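# Find the heavy disk-drive cartons, stand them on platform

## Task

Four closed cartons are present; at least one still holds disk drives, which cannot be seen from outside, and a carton with drives is roughly double the weight of the heaviest empty one. Every carton containing drives must end up standing on the low platform, upright in its current orientation and not tilted. The task fails if any carton without drives rests on or above the platform or leans against its upper edge. At the end, each carton's contents must be entirely inside it, the robot must have released everything and moved away, and nothing may be held in place only by the robot.

## Robot and tools

Robot: two arms, left_arm and right_arm, each with 7 joints and a parallel gripper. The names are labels only and do not correspond to sides of a picture.

Frame: all printed poses share one scene frame. The origin lies on the table surface midway between the arms, +z is up, +x points out across the table, and left_arm sits toward +y. Positions are in metres and orientations are quaternions in w,x,y,z order. A printed hand position may be somewhat off, more so when the arm is stretched far.

Tool execute_actions, argument actions: a list holding a single action, a single wait, or nothing. An empty list sends no command and just reports the state, with pictures. A refused call does nothing to the robot.
- Action: {"rows": [[...]], "steps": n}, with n from 11 to 15 control steps of 1/30 s each (15 if omitted). Each row is used for one step, and the final row repeats if there are fewer rows than steps. The result is produced 11 steps before the action finishes, and those remaining steps run afterwards.
- Wait: {"steps": n} with no rows, n up to 300. It returns once n steps have elapsed since the previous result.
- Optional "pictures": true adds camera images to an action result.

Row layout: always 18 numbers, each within [-1, 1], even when one arm stays still. Order: left_arm waist, shoulder, upper arm roll, elbow, forearm roll, wrist pitch, wrist roll, gripper position, gripper speed; then the same nine for right_arm.

Joint numbers are offsets, not poses. They are measured from the joint angles in the latest result that listed them (before any such result in this scene, and for later calls in the same reply, from the angles at the start of the action), never from the previous row. Scale: 1.0 equals 0.9985 rad for waist, shoulder, upper arm roll and elbow, and 0.8765 rad for forearm roll, wrist pitch and wrist roll. Sending all zeros is not a pause: it pulls the arm back to the reference angles. Joint ranges in rad, column order: waist -69.115 to 69.115, shoulder -2.250 to 2.250, upper arm roll -69.115 to 69.115, elbow -2.580 to 2.580, forearm roll -69.115 to 69.115, wrist pitch -2.100 to 2.100, wrist roll -69.115 to 69.115. A call asking for more than 0.013 rad beyond a limit is refused; true limits may sit 0.013 rad either way, and overshooting requests are clipped, sometimes reported as "joint sent to its limit" (missing the line proves nothing).

Motion limits: each joint target is kept within 0.304 rad (first four joints) or 0.266 rad (last three) of the measured angle per step, and targets are scaled back whenever they would move the gripper more than 70 mm from where it is. Joints of an arm accelerate and stop together, so big moves may be unfinished when the result arrives. Between calls the arms keep heading to the last target until they barely move or a step is HELD.

Gripper numbers are absolute settings. Position: +1 fully open (85 mm), 0 about 41 mm, pads touch near -0.8, -1 closes until blocked. Speed: about 20 mm/s at -1, 85 at 0, 150 at +1. Full closing grips at roughly 190 to 235 N per pad. To grip firmly hold position at -1; for a softer grip open first, then command slightly narrower than the object. To release, command wider than the object. To leave a gripper alone, resend its previous two numbers. position_measured_pct is about 50 - 50*position (0 = fully open); stopping below 90 means something is held or blocking, around 90 means the pads met. Fingers point along the gripper's +z and open along its y. end_effector_position is between the closed pads; fingertips extend about 19 mm beyond it closed, 6 mm open, and move about 13 mm outward while closing, so keep clearance above surfaces.

Result lines: state line per arm with position and quaternion; Joint positions and Joint velocities (rad, rad/s) per arm; "joint command not followed" means a clearance check altered joint targets on some steps; HELD marks steps where a row was not fully sent; MOTOR HOT warns from 60 °C, and at 75 °C an OVER-TEMPERATURE FAULT makes that arm go limp and sag. Carrying weight heats motors, even while idle. Contact torque reaching a load limit (50.7 N m for the first four joints, 31.9 for the last three, held weight included) stops that arm for 10 s.

Tool zoom_image: camera (cam_head_left, cam_head_right, cam_high, cam_low, cam_left_wrist, cam_right_wrist, all 672x504) and region [x0, y0, x1, y1] in pixels from the top-left, at most 504 by 504.

Tool finished_scene: scene = the current scene number.

Strategy note: weight is invisible, so test each carton by lifting or tilting slightly and watching for load effects (sagging, joint lag). Avoid dropping, slamming, hard pushes, arm collisions, and anything leaving the table. Occasional disturbances may tug held items or nudge loose ones.

Each tool is called after ">>>" as name(argument=value, ...), one argument or row to a line, values as JSON.

## Session

>>> execute_actions(
  actions=[],
)

Scene clock: 0.00 s of 6600.00 s.
left_arm: end_effector_position=(+0.2621, +0.5212, +0.2429) position_measured_pct=0.0 end_effector_quat_wxyz=(-0.200, +0.322, +0.909, +0.175) | right_arm: end_effector_position=(+0.3060, -0.5952, +0.2004) position_measured_pct=0.0 end_effector_quat_wxyz=(-0.001, +0.396, +0.918, +0.001)
Joint positions: left_arm=[-0.46   0.155  0.222  2.071 -0.628  1.128  0.917] | right_arm=[ 0.82   0.43   0.002  1.659 -0.002  1.055  1.514]
Joint velocities: left_arm=[ 0.    -0.    -0.001 -0.     0.001 -0.    -0.   ] | right_arm=[-0.001  0.    -0.    -0.001 -0.     0.    -0.   ]

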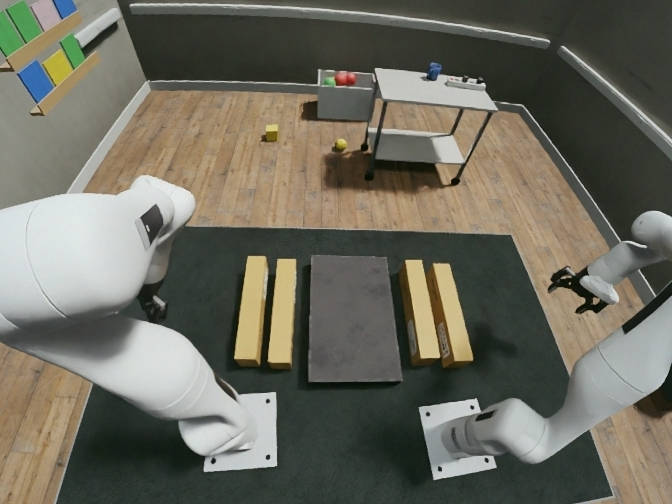

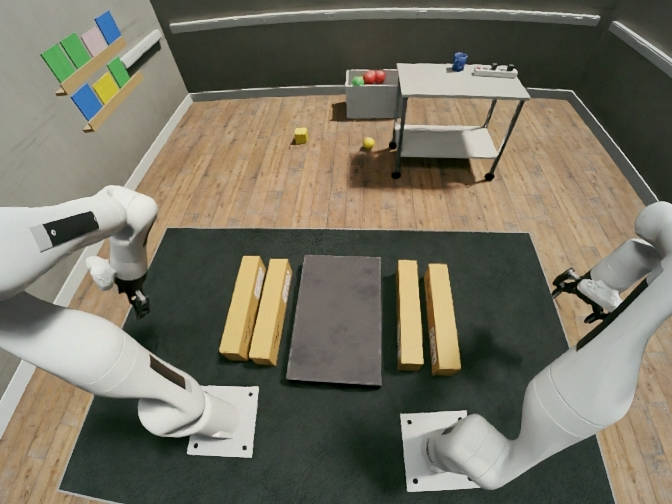

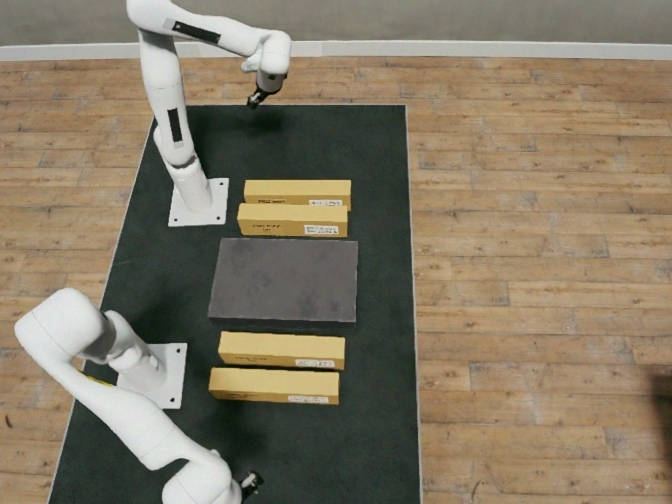

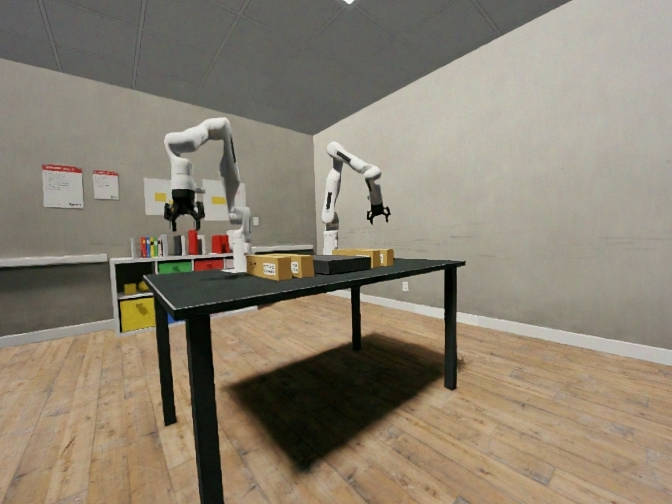

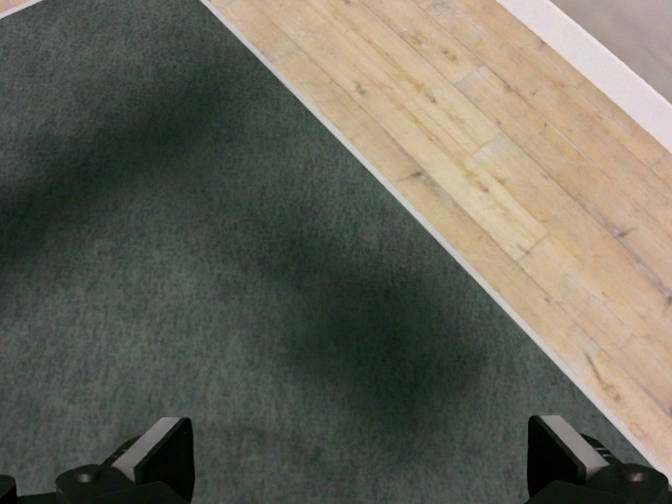

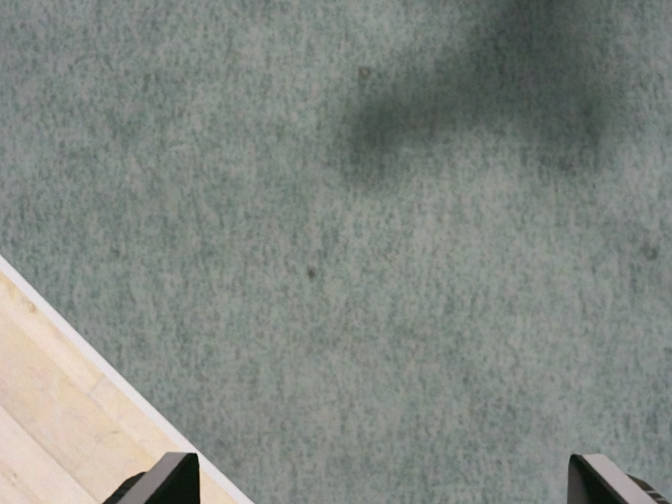

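>>> execute_actions(
  actions=[
    {"rows":[[0.461,-0.034,-0.222,0.034,0.716,-0.243,0.745,1,0,-0.821,-0.309,0,0.446,0,-0.16,0.06,1,0]]},
  ],
)

>>> execute_actions(
  actions=[
    {"steps":45},
  ],
  pictures=true,
)

Scene clock: 1.13 s of 6600.00 s.
left_arm: end_effector_position=(+0.2699, +0.5102, +0.2387) position_measured_pct=0.0 end_effector_quat_wxyz=(-0.183, +0.313, +0.916, +0.174) | right_arm: end_effector_position=(+0.3114, -0.5789, +0.2082) position_measured_pct=0.0 end_effector_quat_wxyz=(+0.009, +0.377, +0.926, -0.004)
Joint positions: left_arm=[-0.419  0.151  0.198  2.075 -0.6    1.106  0.945] | right_arm=[ 0.781  0.391  0.005  1.693 -0.001  1.039  1.519]
Joint velocities: left_arm=[ 0.62  -0.069 -0.409  0.063  0.492 -0.392  0.493] | right_arm=[-0.612 -0.609  0.004  0.569 -0.    -0.262  0.096]
Steps of this call (steps 1 to 30: nothing new was sent; steps 31 to 34: the first 4 steps of this action). Readings (joint positions | what the end effector reports):
31: left_arm=[-0.458 0.155 0.221 2.071 -0.627 1.128 0.917] | right_arm=[0.818 0.428 0.003 1.660 -0.002 1.054 1.514] | left_arm position_measured_pct=0.0 | right_arm position_measured_pct=0.0
32: left_arm=[-0.450 0.154 0.217 2.072 -0.623 1.124 0.922] | right_arm=[0.811 0.421 0.004 1.666 -0.001 1.051 1.515] | left_arm position_measured_pct=0.0 | right_arm position_measured_pct=0.0
34: the state above

Scene clock: 2.63 s of 6600.00 s.
left_arm: end_effector_position=(+0.3357, +0.2978, +0.1997) position_measured_pct=0.0 end_effector_quat_wxyz=(+0.000, -0.034, +0.999, +0.000) | right_arm: end_effector_position=(+0.2987, -0.2754, +0.1998) position_measured_pct=0.0 end_effector_quat_wxyz=(+0.001, -0.029, +1.000, +0.001)
Joint positions: left_arm=[ 0.001  0.121 -0.     2.105  0.     0.915  1.57 ] | right_arm=[ 0.     0.121  0.002  2.104 -0.002  0.914  1.567]
Joint velocities: left_arm=[ 0.     0.    -0.    -0.    -0.     0.001  0.   ] | right_arm=[-0.    -0.001  0.     0.     0.     0.     0.   ]
Kept back: nothing.
Steps of this call (steps 1 to 11: the last 11 steps of your previous action; steps 12 to 45: the robot went on to your last target). Readings (joint positions | what the end effector reports):
1: left_arm=[-0.396 0.148 0.182 2.077 -0.581 1.091 0.964] | right_arm=[0.758 0.368 0.005 1.715 -0.001 1.029 1.523] | left_arm position_measured_pct=0.0 | right_arm position_measured_pct=0.0
2: left_arm=[-0.367 0.145 0.162 2.080 -0.557 1.072 0.988] | right_arm=[0.729 0.342 0.005 1.742 -0.001 1.017 1.528] | left_arm position_measured_pct=0.0 | right_arm position_measured_pct=0.0
4: left_arm=[-0.298 0.139 0.121 2.086 -0.498 1.032 1.047] | right_arm=[0.670 0.298 0.003 1.799 -0.002 0.996 1.536] | left_arm position_measured_pct=0.0 | right_arm position_measured_pct=0.0
8: left_arm=[-0.168 0.131 0.065 2.095 -0.369 0.978 1.176] | right_arm=[0.549 0.234 0.003 1.909 -0.002 0.966 1.547] | left_arm position_measured_pct=0.0 | right_arm position_measured_pct=0.0
45: the state above
All arms were judged still, so your last target was given up. Only a new action makes them travel on or press farther. Fingers that are still opening or closing keep moving.

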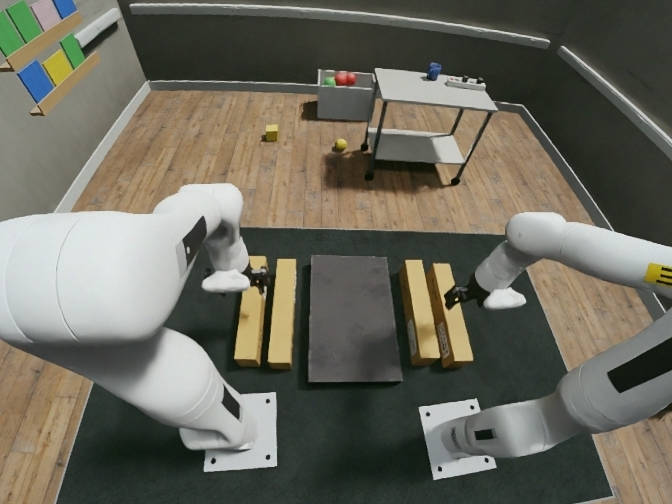

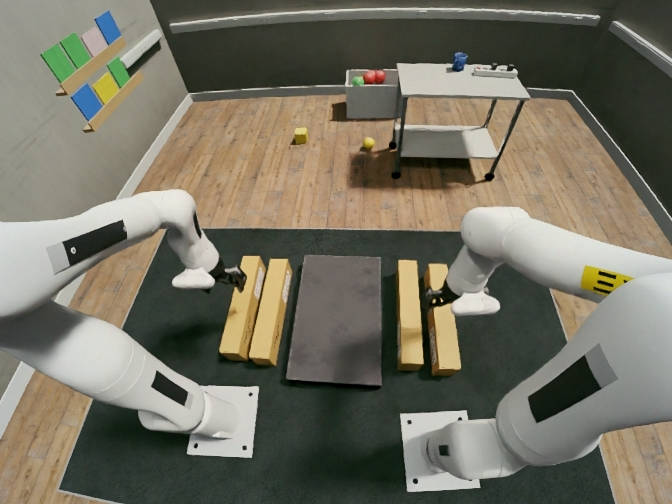

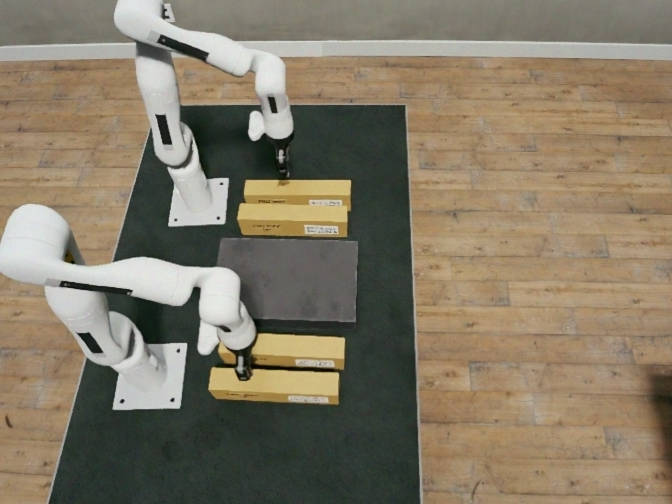

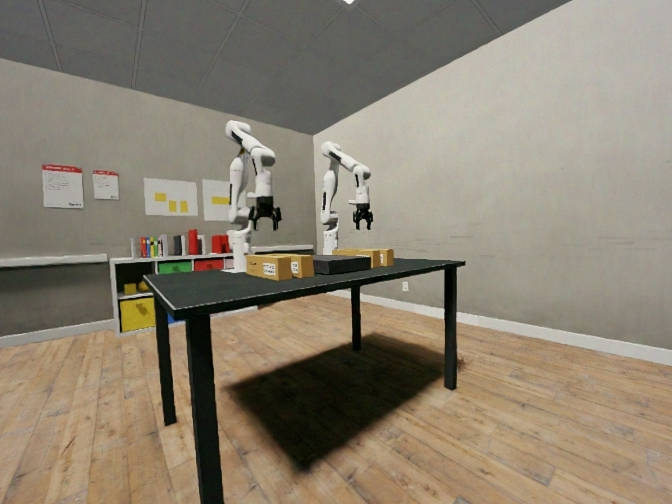

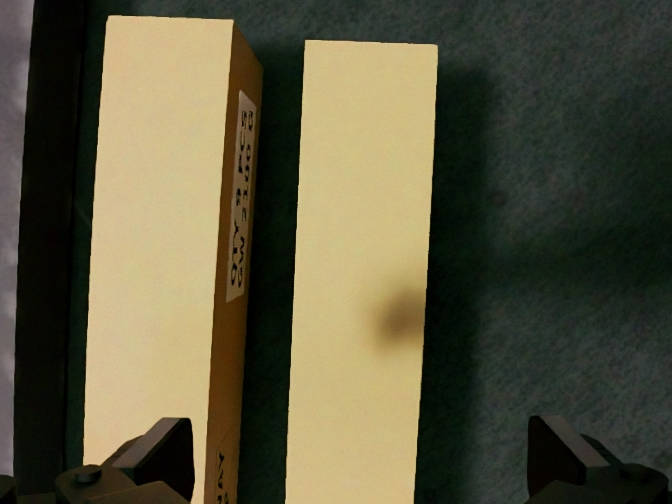

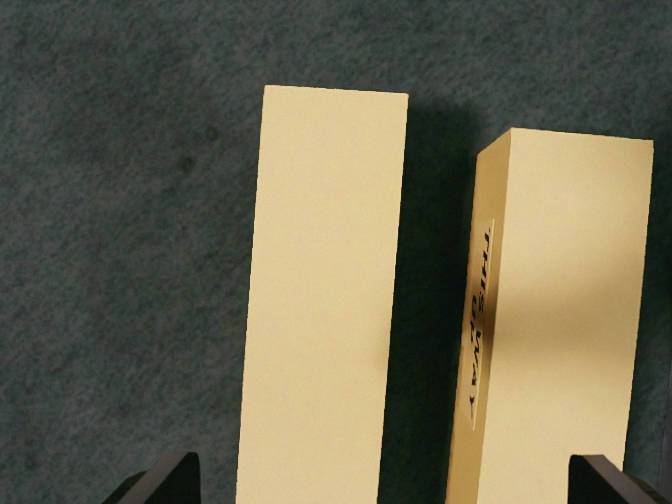

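>>> execute_actions(
  actions=[
    {"rows":[[0.004,0.193,0,0.094,0,-0.326,-0.072,1,0,0.085,0.25,0,-0.004,0,-0.277,0.035,1,0]]},
  ],
)

>>> execute_actions(
  actions=[
    {"steps":25},
  ],
  pictures=true,
)

Scene clock: 4.63 s of 6600.00 s.
left_arm: end_effector_position=(+0.3380, +0.2977, +0.1840) position_measured_pct=0.0 end_effector_quat_wxyz=(-0.005, -0.028, +1.000, -0.000) | right_arm: end_effector_position=(+0.3051, -0.2791, +0.1881) position_measured_pct=0.0 end_effector_quat_wxyz=(-0.003, -0.024, +1.000, +0.001)
Joint positions: left_arm=[ 0.002  0.16  -0.     2.121  0.     0.87   1.559] | right_arm=[ 0.014  0.16   0.002  2.104 -0.002  0.883  1.57 ]
Joint velocities: left_arm=[ 0.013  0.612  0.     0.278  0.001 -0.793 -0.185] | right_arm=[ 0.213  0.612 -0.001 -0.011 -0.    -0.55   0.07 ]
Steps of this call (steps 1 to 56: nothing new was sent; steps 57 to 60: the first 4 steps of this action). Readings (joint positions | what the end effector reports):
57: left_arm=[0.001 0.123 -0.000 2.105 0.000 0.914 1.569] | right_arm=[0.001 0.123 0.002 2.104 -0.002 0.914 1.567] | left_arm position_measured_pct=0.0 | right_arm position_measured_pct=0.0
58: left_arm=[0.001 0.130 -0.000 2.108 0.000 0.907 1.568] | right_arm=[0.003 0.130 0.002 2.104 -0.002 0.909 1.567] | left_arm position_measured_pct=0.0 | right_arm position_measured_pct=0.0
60: the state above

Scene clock: 5.47 s of 6600.00 s.
left_arm: end_effector_position=(+0.3501, +0.2975, +0.1196) position_measured_pct=0.0 end_effector_quat_wxyz=(-0.000, -0.001, +1.000, -0.000) | right_arm: end_effector_position=(+0.3439, -0.3022, +0.1194) position_measured_pct=0.0 end_effector_quat_wxyz=(-0.001, -0.002, +1.000, +0.000)
Joint positions: left_arm=[ 0.005  0.314 -0.     2.199  0.     0.629  1.507] | right_arm=[ 0.085  0.371  0.002  2.1   -0.002  0.672  1.597]
Joint velocities: left_arm=[ 0.     0.001  0.001  0.    -0.     0.     0.   ] | right_arm=[ 0.002  0.001  0.     0.001 -0.     0.     0.   ]
Kept back: nothing.
Steps of this call (steps 1 to 11: the last 11 steps of your previous action; steps 12 to 25: the robot went on to your last target). Readings (joint positions | what the end effector reports):
1: left_arm=[0.002 0.183 -0.000 2.132 0.000 0.839 1.552] | right_arm=[0.022 0.183 0.002 2.103 -0.002 0.862 1.573] | left_arm position_measured_pct=0.0 | right_arm position_measured_pct=0.0
2: left_arm=[0.003 0.208 -0.000 2.144 0.000 0.802 1.544] | right_arm=[0.031 0.212 0.002 2.103 -0.002 0.835 1.576] | left_arm position_measured_pct=0.0 | right_arm position_measured_pct=0.0
4: left_arm=[0.004 0.258 -0.000 2.169 0.000 0.722 1.526] | right_arm=[0.053 0.277 0.002 2.102 -0.002 0.770 1.585] | left_arm position_measured_pct=0.0 | right_arm position_measured_pct=0.0
8: left_arm=[0.005 0.305 -0.000 2.197 0.000 0.633 1.507] | right_arm=[0.079 0.354 0.003 2.101 -0.002 0.683 1.596] | left_arm position_measured_pct=0.0 | right_arm position_measured_pct=0.0
25: the state above

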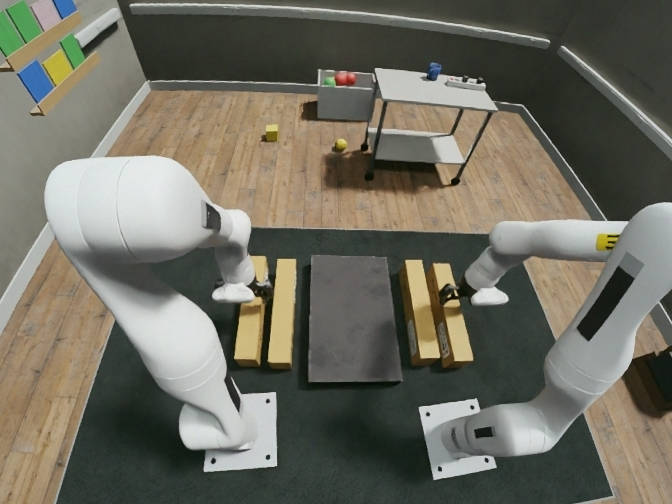

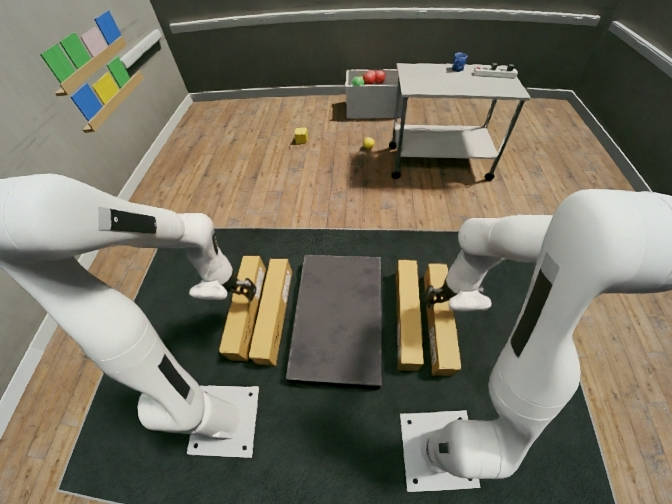

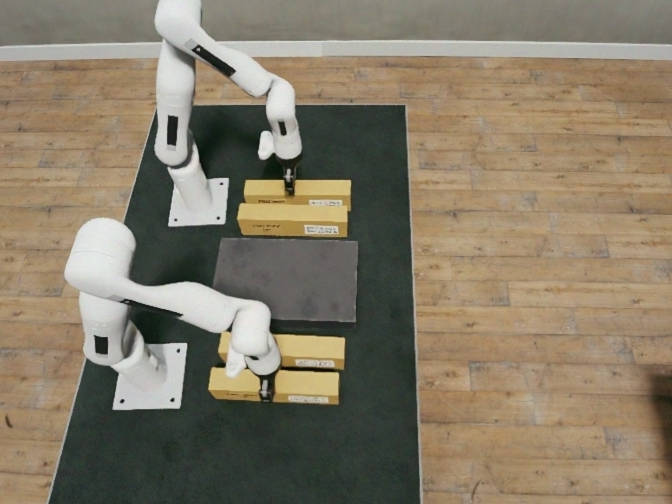

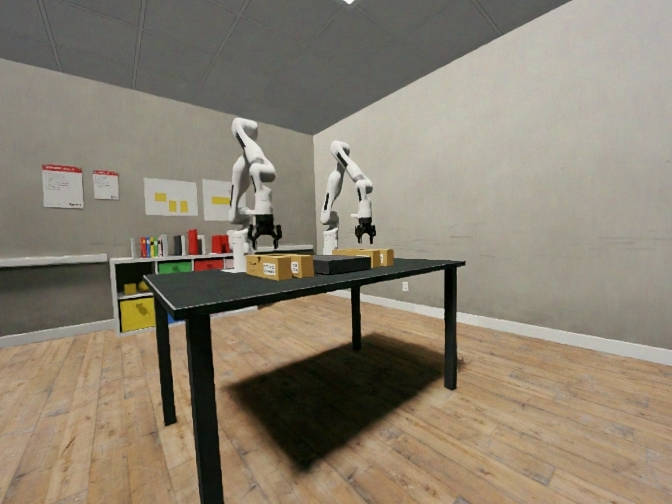

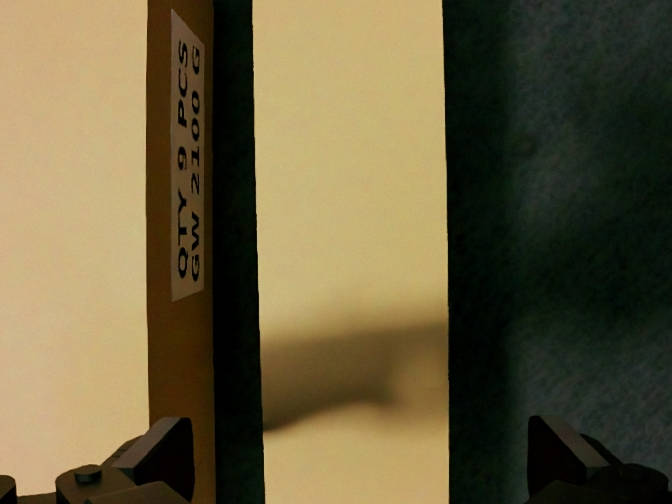

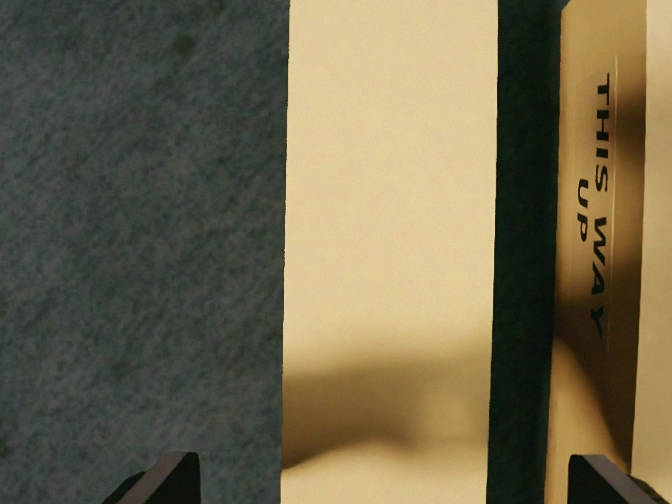

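>>> execute_actions(
  actions=[
    {"rows":[[0,0.19,0,0.023,0,-0.244,0.01,0.72,1,0,0.17,0,0.027,0,-0.227,-0.015,0.72,1]]},
  ],
)

>>> execute_actions(
  actions=[
    {"steps":20},
  ],
  pictures=true,
)

Scene clock: 6.17 s of 6600.00 s.
left_arm: end_effector_position=(+0.3525, +0.2977, +0.1064) position_measured_pct=7.9 end_effector_quat_wxyz=(-0.003, -0.001, +1.000, -0.000) | right_arm: end_effector_position=(+0.3462, -0.3023, +0.1049) position_measured_pct=7.9 end_effector_quat_wxyz=(-0.003, -0.000, +1.000, +0.000)
Joint positions: left_arm=[0.005 0.353 0.    2.203 0.    0.593 1.508] | right_arm=[ 0.085  0.409  0.002  2.105 -0.002  0.634  1.595]
Joint velocities: left_arm=[ 0.     0.614 -0.     0.07  -0.001 -0.639  0.026] | right_arm=[-0.001  0.611  0.     0.091  0.    -0.665 -0.044]
Steps of this call (steps 1 to 15: the robot went on to your last target; steps 16 to 17: nothing new was sent; steps 18 to 21: the first 4 steps of this action). Readings (joint positions | what the end effector reports):
18: left_arm=[0.005 0.315 -0.000 2.199 0.000 0.628 1.507] | right_arm=[0.085 0.372 0.002 2.100 -0.002 0.671 1.597] | left_arm position_measured_pct=0.0 | right_arm position_measured_pct=0.0
19: left_arm=[0.005 0.322 0.000 2.199 0.000 0.623 1.507] | right_arm=[0.085 0.379 0.002 2.101 -0.002 0.665 1.597] | left_arm position_measured_pct=0.8 | right_arm position_measured_pct=0.8
21: the state above

Scene clock: 6.83 s of 6600.00 s.
left_arm: end_effector_position=(+0.3658, +0.2986, +0.0547) position_measured_pct=14.3 end_effector_quat_wxyz=(+0.001, -0.005, +1.000, +0.000) | right_arm: end_effector_position=(+0.3568, -0.3026, +0.0547) position_measured_pct=14.3 end_effector_quat_wxyz=(+0.001, +0.005, +1.000, -0.000)
Joint positions: left_arm=[ 0.005  0.503 -0.     2.222  0.     0.416  1.515] | right_arm=[ 0.085  0.54   0.002  2.127 -0.002  0.473  1.584]
Joint velocities: left_arm=[ 0.     0.003  0.001  0.    -0.001 -0.001 -0.   ] | right_arm=[-0.     0.002 -0.    -0.     0.     0.001  0.   ]
Kept back: nothing.
Steps of this call (steps 1 to 11: the last 11 steps of your previous action; steps 12 to 20: the robot went on to your last target). Readings (joint positions | what the end effector reports):
1: left_arm=[0.005 0.376 0.000 2.205 0.000 0.568 1.509] | right_arm=[0.085 0.433 0.002 2.109 -0.002 0.608 1.593] | left_arm position_measured_pct=10.7 | right_arm position_measured_pct=10.7
2: left_arm=[0.005 0.405 0.000 2.209 0.000 0.537 1.510] | right_arm=[0.085 0.460 0.002 2.113 -0.002 0.576 1.591] | left_arm position_measured_pct=12.3 | right_arm position_measured_pct=12.3
4: left_arm=[0.005 0.456 -0.000 2.216 0.000 0.474 1.513] | right_arm=[0.085 0.505 0.002 2.121 -0.002 0.517 1.587] | left_arm position_measured_pct=13.5 | right_arm position_measured_pct=13.5
8: left_arm=[0.005 0.495 -0.000 2.221 0.000 0.417 1.515] | right_arm=[0.085 0.534 0.002 2.127 -0.002 0.474 1.584] | left_arm position_measured_pct=13.9 | right_arm position_measured_pct=13.9
20: the state above

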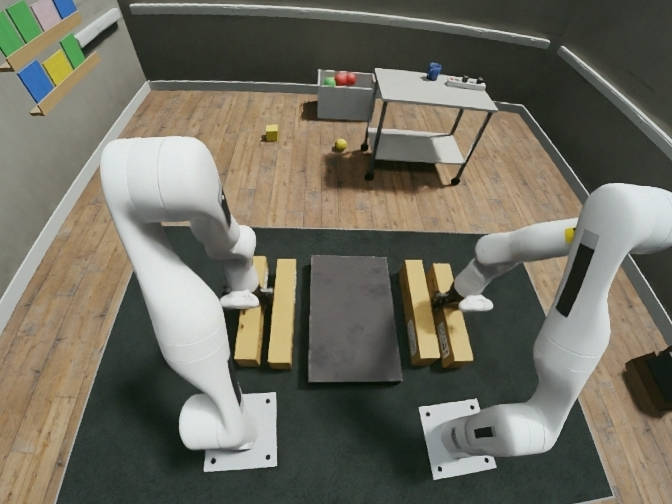

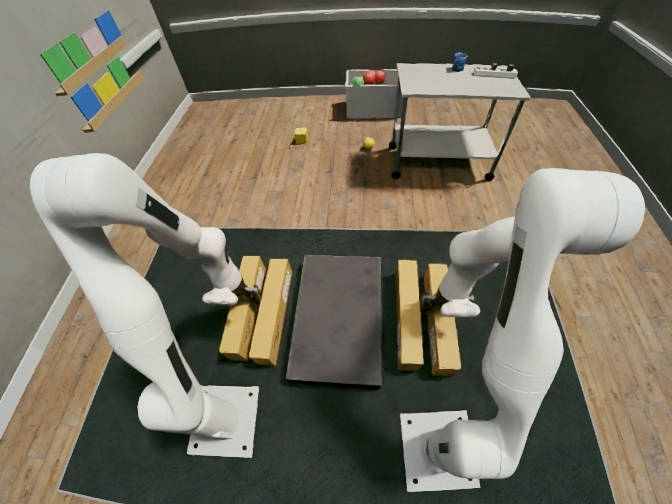

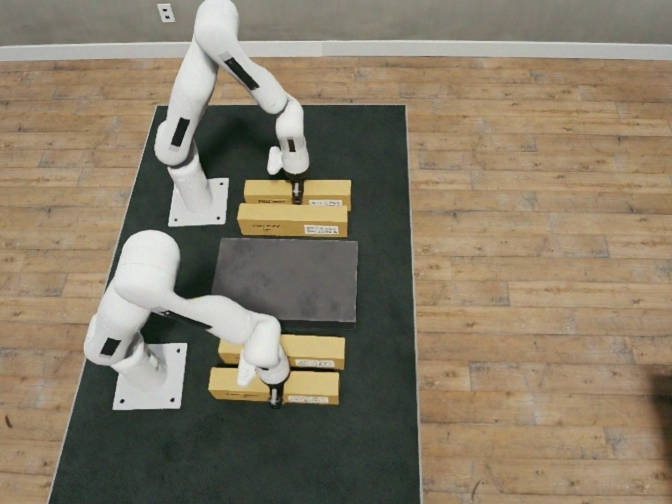

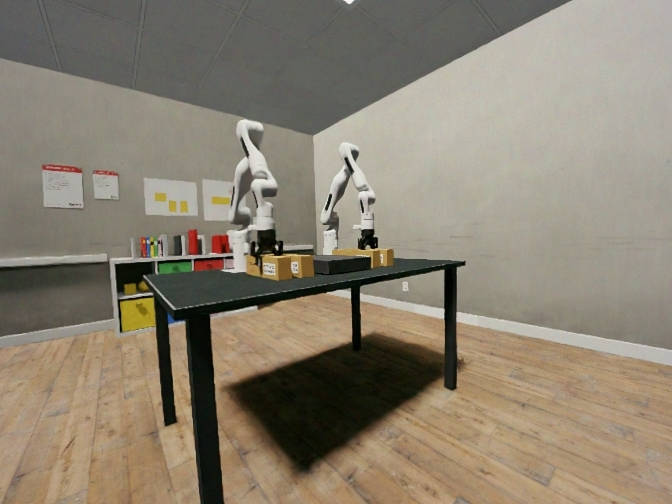

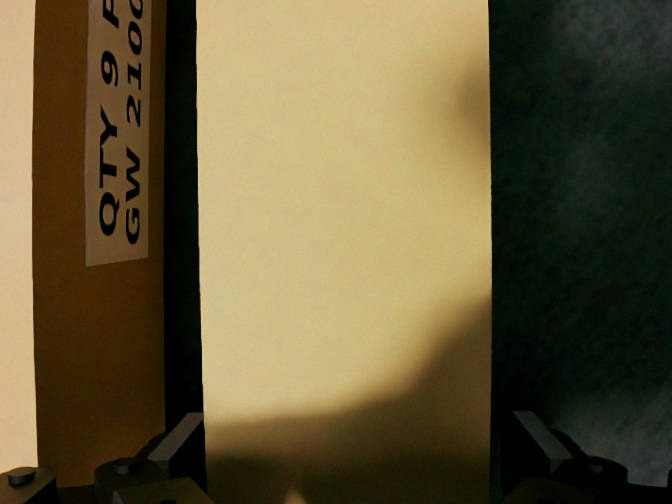

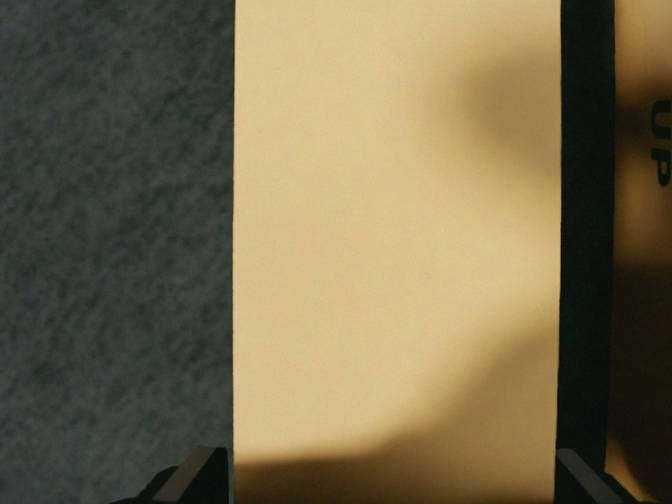

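>>> execute_actions(
  actions=[
    {"rows":[[0,0,0,0,0,0,0,-1,0,0,0,0,0,0,0,0,-1,0]]},
  ],
)

>>> execute_actions(
  actions=[
    {"rows":[[0,-0.06,0,0,0,0.068,0,-1,0,0,-0.06,0,0,0,0.068,0,-1,0]]},
  ],
)

>>> execute_actions(
  actions=[
    {"steps":30},
  ],
  pictures=true,
)

Scene clock: 7.40 s of 6600.00 s.
left_arm: end_effector_position=(+0.3658, +0.2986, +0.0547) position_measured_pct=18.7 end_effector_quat_wxyz=(+0.001, -0.005, +1.000, +0.000) | right_arm: end_effector_position=(+0.3568, -0.3026, +0.0547) position_measured_pct=18.7 end_effector_quat_wxyz=(+0.001, +0.005, +1.000, -0.000)
Joint positions: left_arm=[ 0.005  0.503 -0.     2.222  0.     0.416  1.515] | right_arm=[ 0.085  0.54   0.002  2.127 -0.002  0.473  1.584]
Joint velocities: left_arm=[ 0.     0.     0.001  0.     0.    -0.     0.001] | right_arm=[-0.     0.    -0.    -0.001 -0.     0.    -0.   ]
Steps of this call (steps 1 to 13: the robot went on to your last target; steps 14 to 17: the first 4 steps of this action). Readings (joint positions | what the end effector reports):
14: left_arm=[0.005 0.503 -0.000 2.222 0.000 0.416 1.515] | right_arm=[0.085 0.540 0.002 2.127 -0.002 0.473 1.584] | left_arm position_measured_pct=14.3 | right_arm position_measured_pct=14.3
15: left_arm=[0.005 0.503 -0.000 2.222 0.000 0.416 1.515] | right_arm=[0.085 0.540 0.002 2.127 -0.002 0.473 1.584] | left_arm position_measured_pct=14.7 | right_arm position_measured_pct=14.7
17: the state above

Scene clock: 7.90 s of 6600.00 s.
left_arm: end_effector_position=(+0.3624, +0.2974, +0.0653) position_measured_pct=36.1 end_effector_quat_wxyz=(+0.001, -0.004, +1.000, -0.000) | right_arm: end_effector_position=(+0.3541, -0.3021, +0.0668) position_measured_pct=36.1 end_effector_quat_wxyz=(+0.002, +0.005, +1.000, +0.000)
Joint positions: left_arm=[0.006 0.47  0.001 2.224 0.001 0.446 1.515] | right_arm=[ 0.084  0.506  0.002  2.129 -0.002  0.503  1.584]
Joint velocities: left_arm=[ 0.003 -0.434  0.003  0.014  0.007  0.481  0.001] | right_arm=[-0.    -0.448 -0.002  0.004 -0.005  0.478 -0.002]
Steps of this call (steps 1 to 11: the last 11 steps of your previous action; steps 12 to 15: the first 4 steps of this action, its rows measured from where the robot was after step 11). Readings (joint positions | what the end effector reports):
11: left_arm=[0.007 0.501 0.002 2.222 0.001 0.417 1.516] | right_arm=[0.085 0.538 0.002 2.127 -0.003 0.474 1.584] | left_arm position_measured_pct=36.1 | right_arm position_measured_pct=36.1
12: left_arm=[0.007 0.500 0.002 2.222 0.001 0.417 1.516] | right_arm=[0.085 0.537 0.002 2.128 -0.003 0.474 1.584] | left_arm position_measured_pct=36.1 | right_arm position_measured_pct=36.1
13: left_arm=[0.007 0.495 0.002 2.223 0.001 0.421 1.515] | right_arm=[0.085 0.532 0.002 2.128 -0.002 0.478 1.584] | left_arm position_measured_pct=36.1 | right_arm position_measured_pct=36.1
15: the state above

Scene clock: 8.90 s of 6600.00 s.
left_arm: end_effector_position=(+0.3571, +0.2964, +0.0720) position_measured_pct=36.1 end_effector_quat_wxyz=(-0.004, -0.004, +1.000, -0.001) | right_arm: end_effector_position=(+0.3495, -0.3019, +0.0748) position_measured_pct=36.1 end_effector_quat_wxyz=(-0.002, +0.005, +1.000, +0.000)
Joint positions: left_arm=[0.007 0.449 0.002 2.225 0.001 0.476 1.516] | right_arm=[ 0.085  0.483  0.002  2.129 -0.003  0.533  1.584]
Joint velocities: left_arm=[-0.     0.    -0.001  0.     0.002  0.    -0.001] | right_arm=[-0.003 -0.     0.     0.     0.     0.    -0.   ]
Kept back: nothing.
Steps of this call (steps 1 to 11: the last 11 steps of your previous action; steps 12 to 30: the robot went on to your last target). Readings (joint positions | what the end effector reports):
1: left_arm=[0.007 0.458 0.001 2.224 0.001 0.460 1.516] | right_arm=[0.084 0.493 0.002 2.129 -0.003 0.517 1.584] | left_arm position_measured_pct=36.1 | right_arm position_measured_pct=36.1
2: left_arm=[0.007 0.452 0.002 2.224 0.001 0.470 1.516] | right_arm=[0.085 0.487 0.002 2.129 -0.003 0.527 1.584] | left_arm position_measured_pct=36.1 | right_arm position_measured_pct=36.1
4: left_arm=[0.007 0.451 0.002 2.225 0.001 0.476 1.516] | right_arm=[0.085 0.486 0.002 2.129 -0.003 0.533 1.584] | left_arm position_measured_pct=36.1 | right_arm position_measured_pct=36.1
8: left_arm=[0.007 0.450 0.002 2.226 0.001 0.476 1.516] | right_arm=[0.085 0.484 0.002 2.129 -0.003 0.533 1.584] | left_arm position_measured_pct=36.1 | right_arm position_measured_pct=36.1
30: the state above
All arms were judged still, so your last target was given up. Only a new action makes them travel on or press farther. Fingers that are still opening or closing keep moving.

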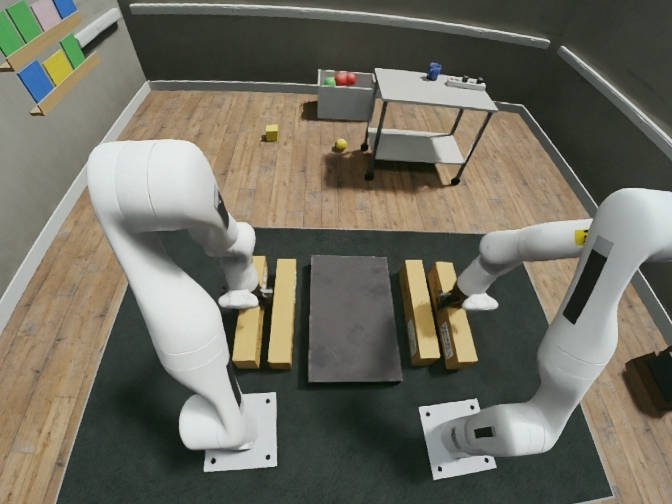

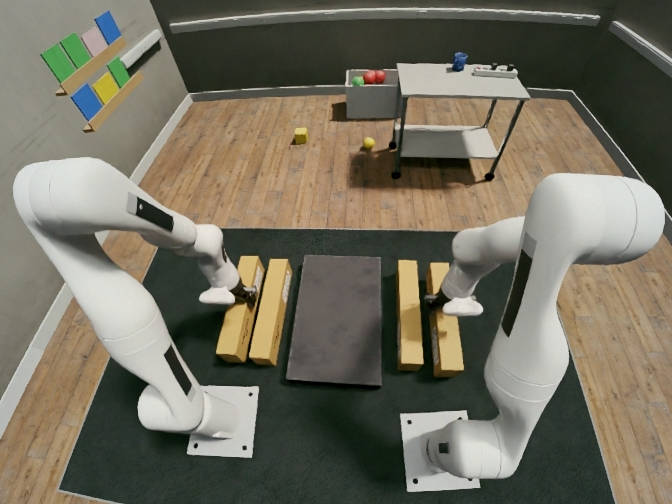

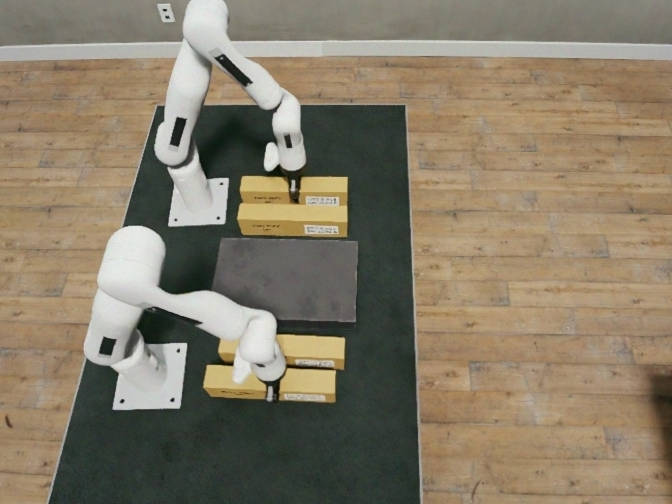

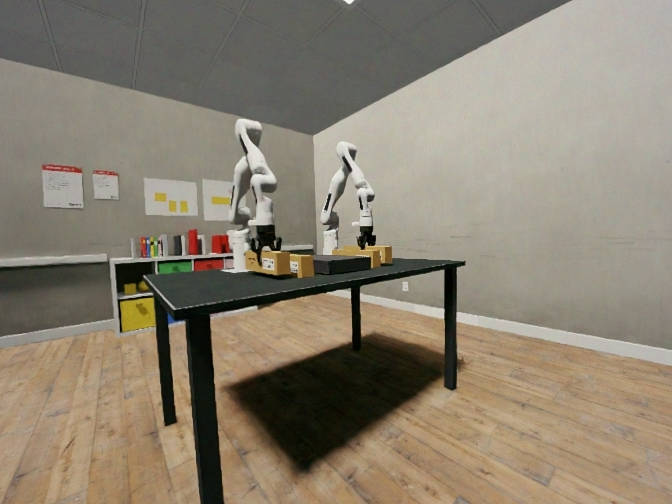

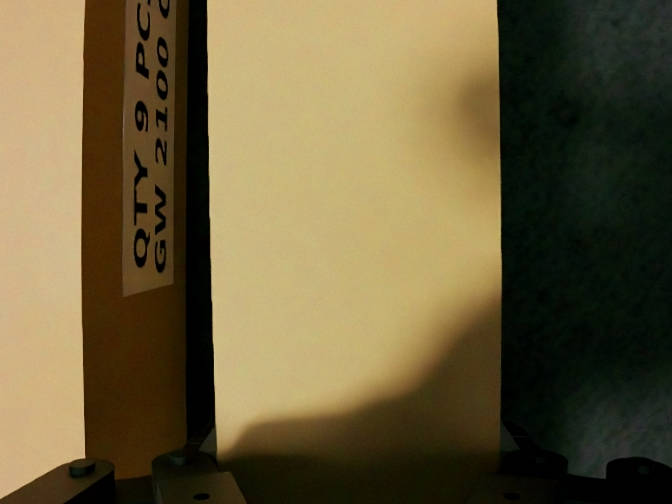

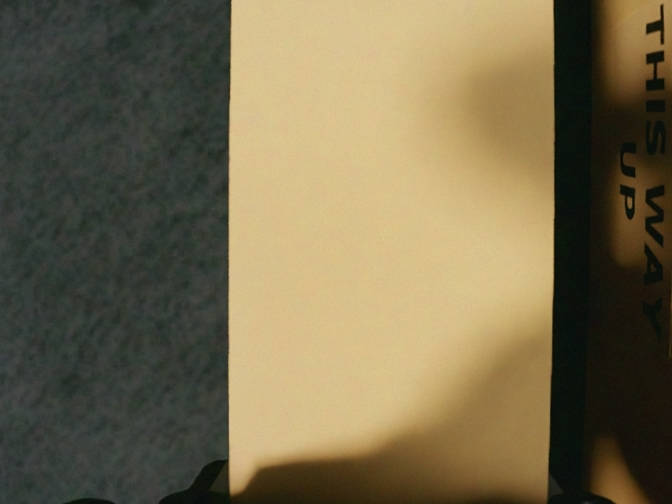

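>>> execute_actions(
  actions=[
    {"rows":[[0,0.052,0,-0.003,0,-0.068,0,-1,0,0,0.055,0,-0.002,0,-0.068,0,-1,0]]},
  ],
)

>>> execute_actions(
  actions=[
    {"rows":[[0,0,0,0,0,0,0,0.72,1,0,0,0,0,0,0,0,0.72,1]],"steps":12},
  ],
)

>>> execute_actions(
  actions=[
    {"rows":[[0,-0.19,0,-0.023,0,0.244,0,0.72,1,0,-0.17,0,-0.027,0,0.227,0,0.72,1]]},
  ],
)

>>> execute_actions(
  actions=[
    {"steps":18},
  ],
)

Scene clock: 9.63 s of 6600.00 s.
left_arm: end_effector_position=(+0.3588, +0.2964, +0.0601) position_measured_pct=36.1 end_effector_quat_wxyz=(-0.007, -0.004, +1.000, -0.001) | right_arm: end_effector_position=(+0.3517, -0.3021, +0.0619) position_measured_pct=36.1 end_effector_quat_wxyz=(-0.004, +0.005, +1.000, +0.000)
Joint positions: left_arm=[0.007 0.485 0.002 2.225 0.001 0.445 1.516] | right_arm=[ 0.085  0.52   0.002  2.129 -0.003  0.501  1.584]
Joint velocities: left_arm=[-0.     0.457 -0.002  0.011  0.001 -0.476  0.   ] | right_arm=[-0.004  0.457 -0.001  0.005  0.001 -0.477 -0.   ]
Steps of this call (steps 1 to 18: nothing new was sent; steps 19 to 22: the first 4 steps of this action). Readings (joint positions | what the end effector reports):
19: left_arm=[0.007 0.450 0.002 2.225 0.001 0.475 1.516] | right_arm=[0.085 0.484 0.002 2.129 -0.003 0.532 1.584] | left_arm position_measured_pct=36.1 | right_arm position_measured_pct=36.1
20: left_arm=[0.007 0.457 0.002 2.225 0.001 0.470 1.516] | right_arm=[0.085 0.491 0.002 2.129 -0.003 0.527 1.584] | left_arm position_measured_pct=36.1 | right_arm position_measured_pct=36.1
22: the state above

Scene clock: 10.03 s of 6600.00 s.
left_arm: end_effector_position=(+0.3633, +0.2967, +0.0555) position_measured_pct=36.1 end_effector_quat_wxyz=(-0.001, -0.004, +1.000, -0.001) | right_arm: end_effector_position=(+0.3559, -0.3021, +0.0554) position_measured_pct=36.1 end_effector_quat_wxyz=(+0.000, +0.005, +1.000, +0.000)
Joint positions: left_arm=[0.007 0.499 0.002 2.226 0.001 0.419 1.515] | right_arm=[ 0.084  0.538  0.002  2.129 -0.003  0.475  1.584]
Joint velocities: left_arm=[ 0.001 -0.01   0.001  0.029  0.001 -0.027 -0.001] | right_arm=[-0.     0.001  0.001  0.011  0.001 -0.014 -0.001]
Steps of this call (steps 1 to 11: the last 11 steps of your previous action; step 12: the first step of this action, its rows measured from where the robot was after step 11). Readings (joint positions | what the end effector reports):
11: left_arm=[0.007 0.499 0.002 2.225 0.001 0.419 1.515] | right_arm=[0.084 0.538 0.002 2.129 -0.003 0.475 1.584] | left_arm position_measured_pct=36.1 | right_arm position_measured_pct=36.1
12: the state above

Scene clock: 10.53 s of 6600.00 s.
left_arm: end_effector_position=(+0.3632, +0.2967, +0.0688) position_measured_pct=14.3 end_effector_quat_wxyz=(+0.002, -0.004, +1.000, -0.001) | right_arm: end_effector_position=(+0.3557, -0.3020, +0.0700) position_measured_pct=14.3 end_effector_quat_wxyz=(+0.003, +0.005, +1.000, +0.000)
Joint positions: left_arm=[0.007 0.46  0.002 2.221 0.001 0.456 1.515] | right_arm=[ 0.084  0.499  0.002  2.124 -0.003  0.513  1.584]
Joint velocities: left_arm=[-0.001 -0.614 -0.001 -0.073 -0.001  0.636 -0.   ] | right_arm=[-0.    -0.611 -0.    -0.093 -0.     0.662 -0.   ]
Steps of this call (steps 1 to 11: the last 11 steps of your previous action; steps 12 to 15: the first 4 steps of this action, its rows measured from where the robot was after step 11). Readings (joint positions | what the end effector reports):
11: left_arm=[0.007 0.499 0.002 2.225 0.001 0.419 1.515] | right_arm=[0.084 0.538 0.002 2.129 -0.003 0.475 1.584] | left_arm position_measured_pct=14.3 | right_arm position_measured_pct=14.3
12: left_arm=[0.007 0.498 0.002 2.225 0.001 0.420 1.515] | right_arm=[0.084 0.536 0.002 2.129 -0.003 0.476 1.584] | left_arm position_measured_pct=14.3 | right_arm position_measured_pct=14.3
13: left_arm=[0.007 0.491 0.002 2.225 0.001 0.426 1.515] | right_arm=[0.084 0.529 0.002 2.128 -0.003 0.482 1.584] | left_arm position_measured_pct=14.3 | right_arm position_measured_pct=14.3
15: the state above

Scene clock: 11.13 s of 6600.00 s.
left_arm: end_effector_position=(+0.3477, +0.2957, +0.1200) position_measured_pct=14.3 end_effector_quat_wxyz=(-0.002, -0.004, +1.000, -0.001) | right_arm: end_effector_position=(+0.3430, -0.3016, +0.1199) position_measured_pct=14.3 end_effector_quat_wxyz=(-0.001, +0.005, +1.000, +0.001)
Joint positions: left_arm=[0.007 0.31  0.002 2.202 0.001 0.633 1.515] | right_arm=[ 0.085  0.368  0.002  2.102 -0.003  0.673  1.584]
Joint velocities: left_arm=[-0.    -0.005  0.     0.001 -0.     0.001 -0.   ] | right_arm=[-0.001 -0.004  0.     0.     0.    -0.     0.   ]
Kept back: nothing.
Steps of this call (steps 1 to 11: the last 11 steps of your previous action; steps 12 to 18: the robot went on to your last target). Readings (joint positions | what the end effector reports):
1: left_arm=[0.007 0.437 0.002 2.219 0.001 0.480 1.515] | right_arm=[0.084 0.476 0.002 2.120 -0.003 0.538 1.584] | left_arm position_measured_pct=14.3 | right_arm position_measured_pct=14.3
2: left_arm=[0.007 0.408 0.002 2.215 0.001 0.511 1.515] | right_arm=[0.084 0.448 0.002 2.116 -0.003 0.570 1.584] | left_arm position_measured_pct=14.3 | right_arm position_measured_pct=14.3
4: left_arm=[0.007 0.358 0.002 2.208 0.001 0.575 1.515] | right_arm=[0.084 0.404 0.002 2.107 -0.003 0.629 1.584] | left_arm position_measured_pct=14.3 | right_arm position_measured_pct=14.3
8: left_arm=[0.007 0.318 0.002 2.203 0.001 0.631 1.515] | right_arm=[0.085 0.375 0.002 2.102 -0.003 0.673 1.584] | left_arm position_measured_pct=14.3 | right_arm position_measured_pct=14.3
18: the state above


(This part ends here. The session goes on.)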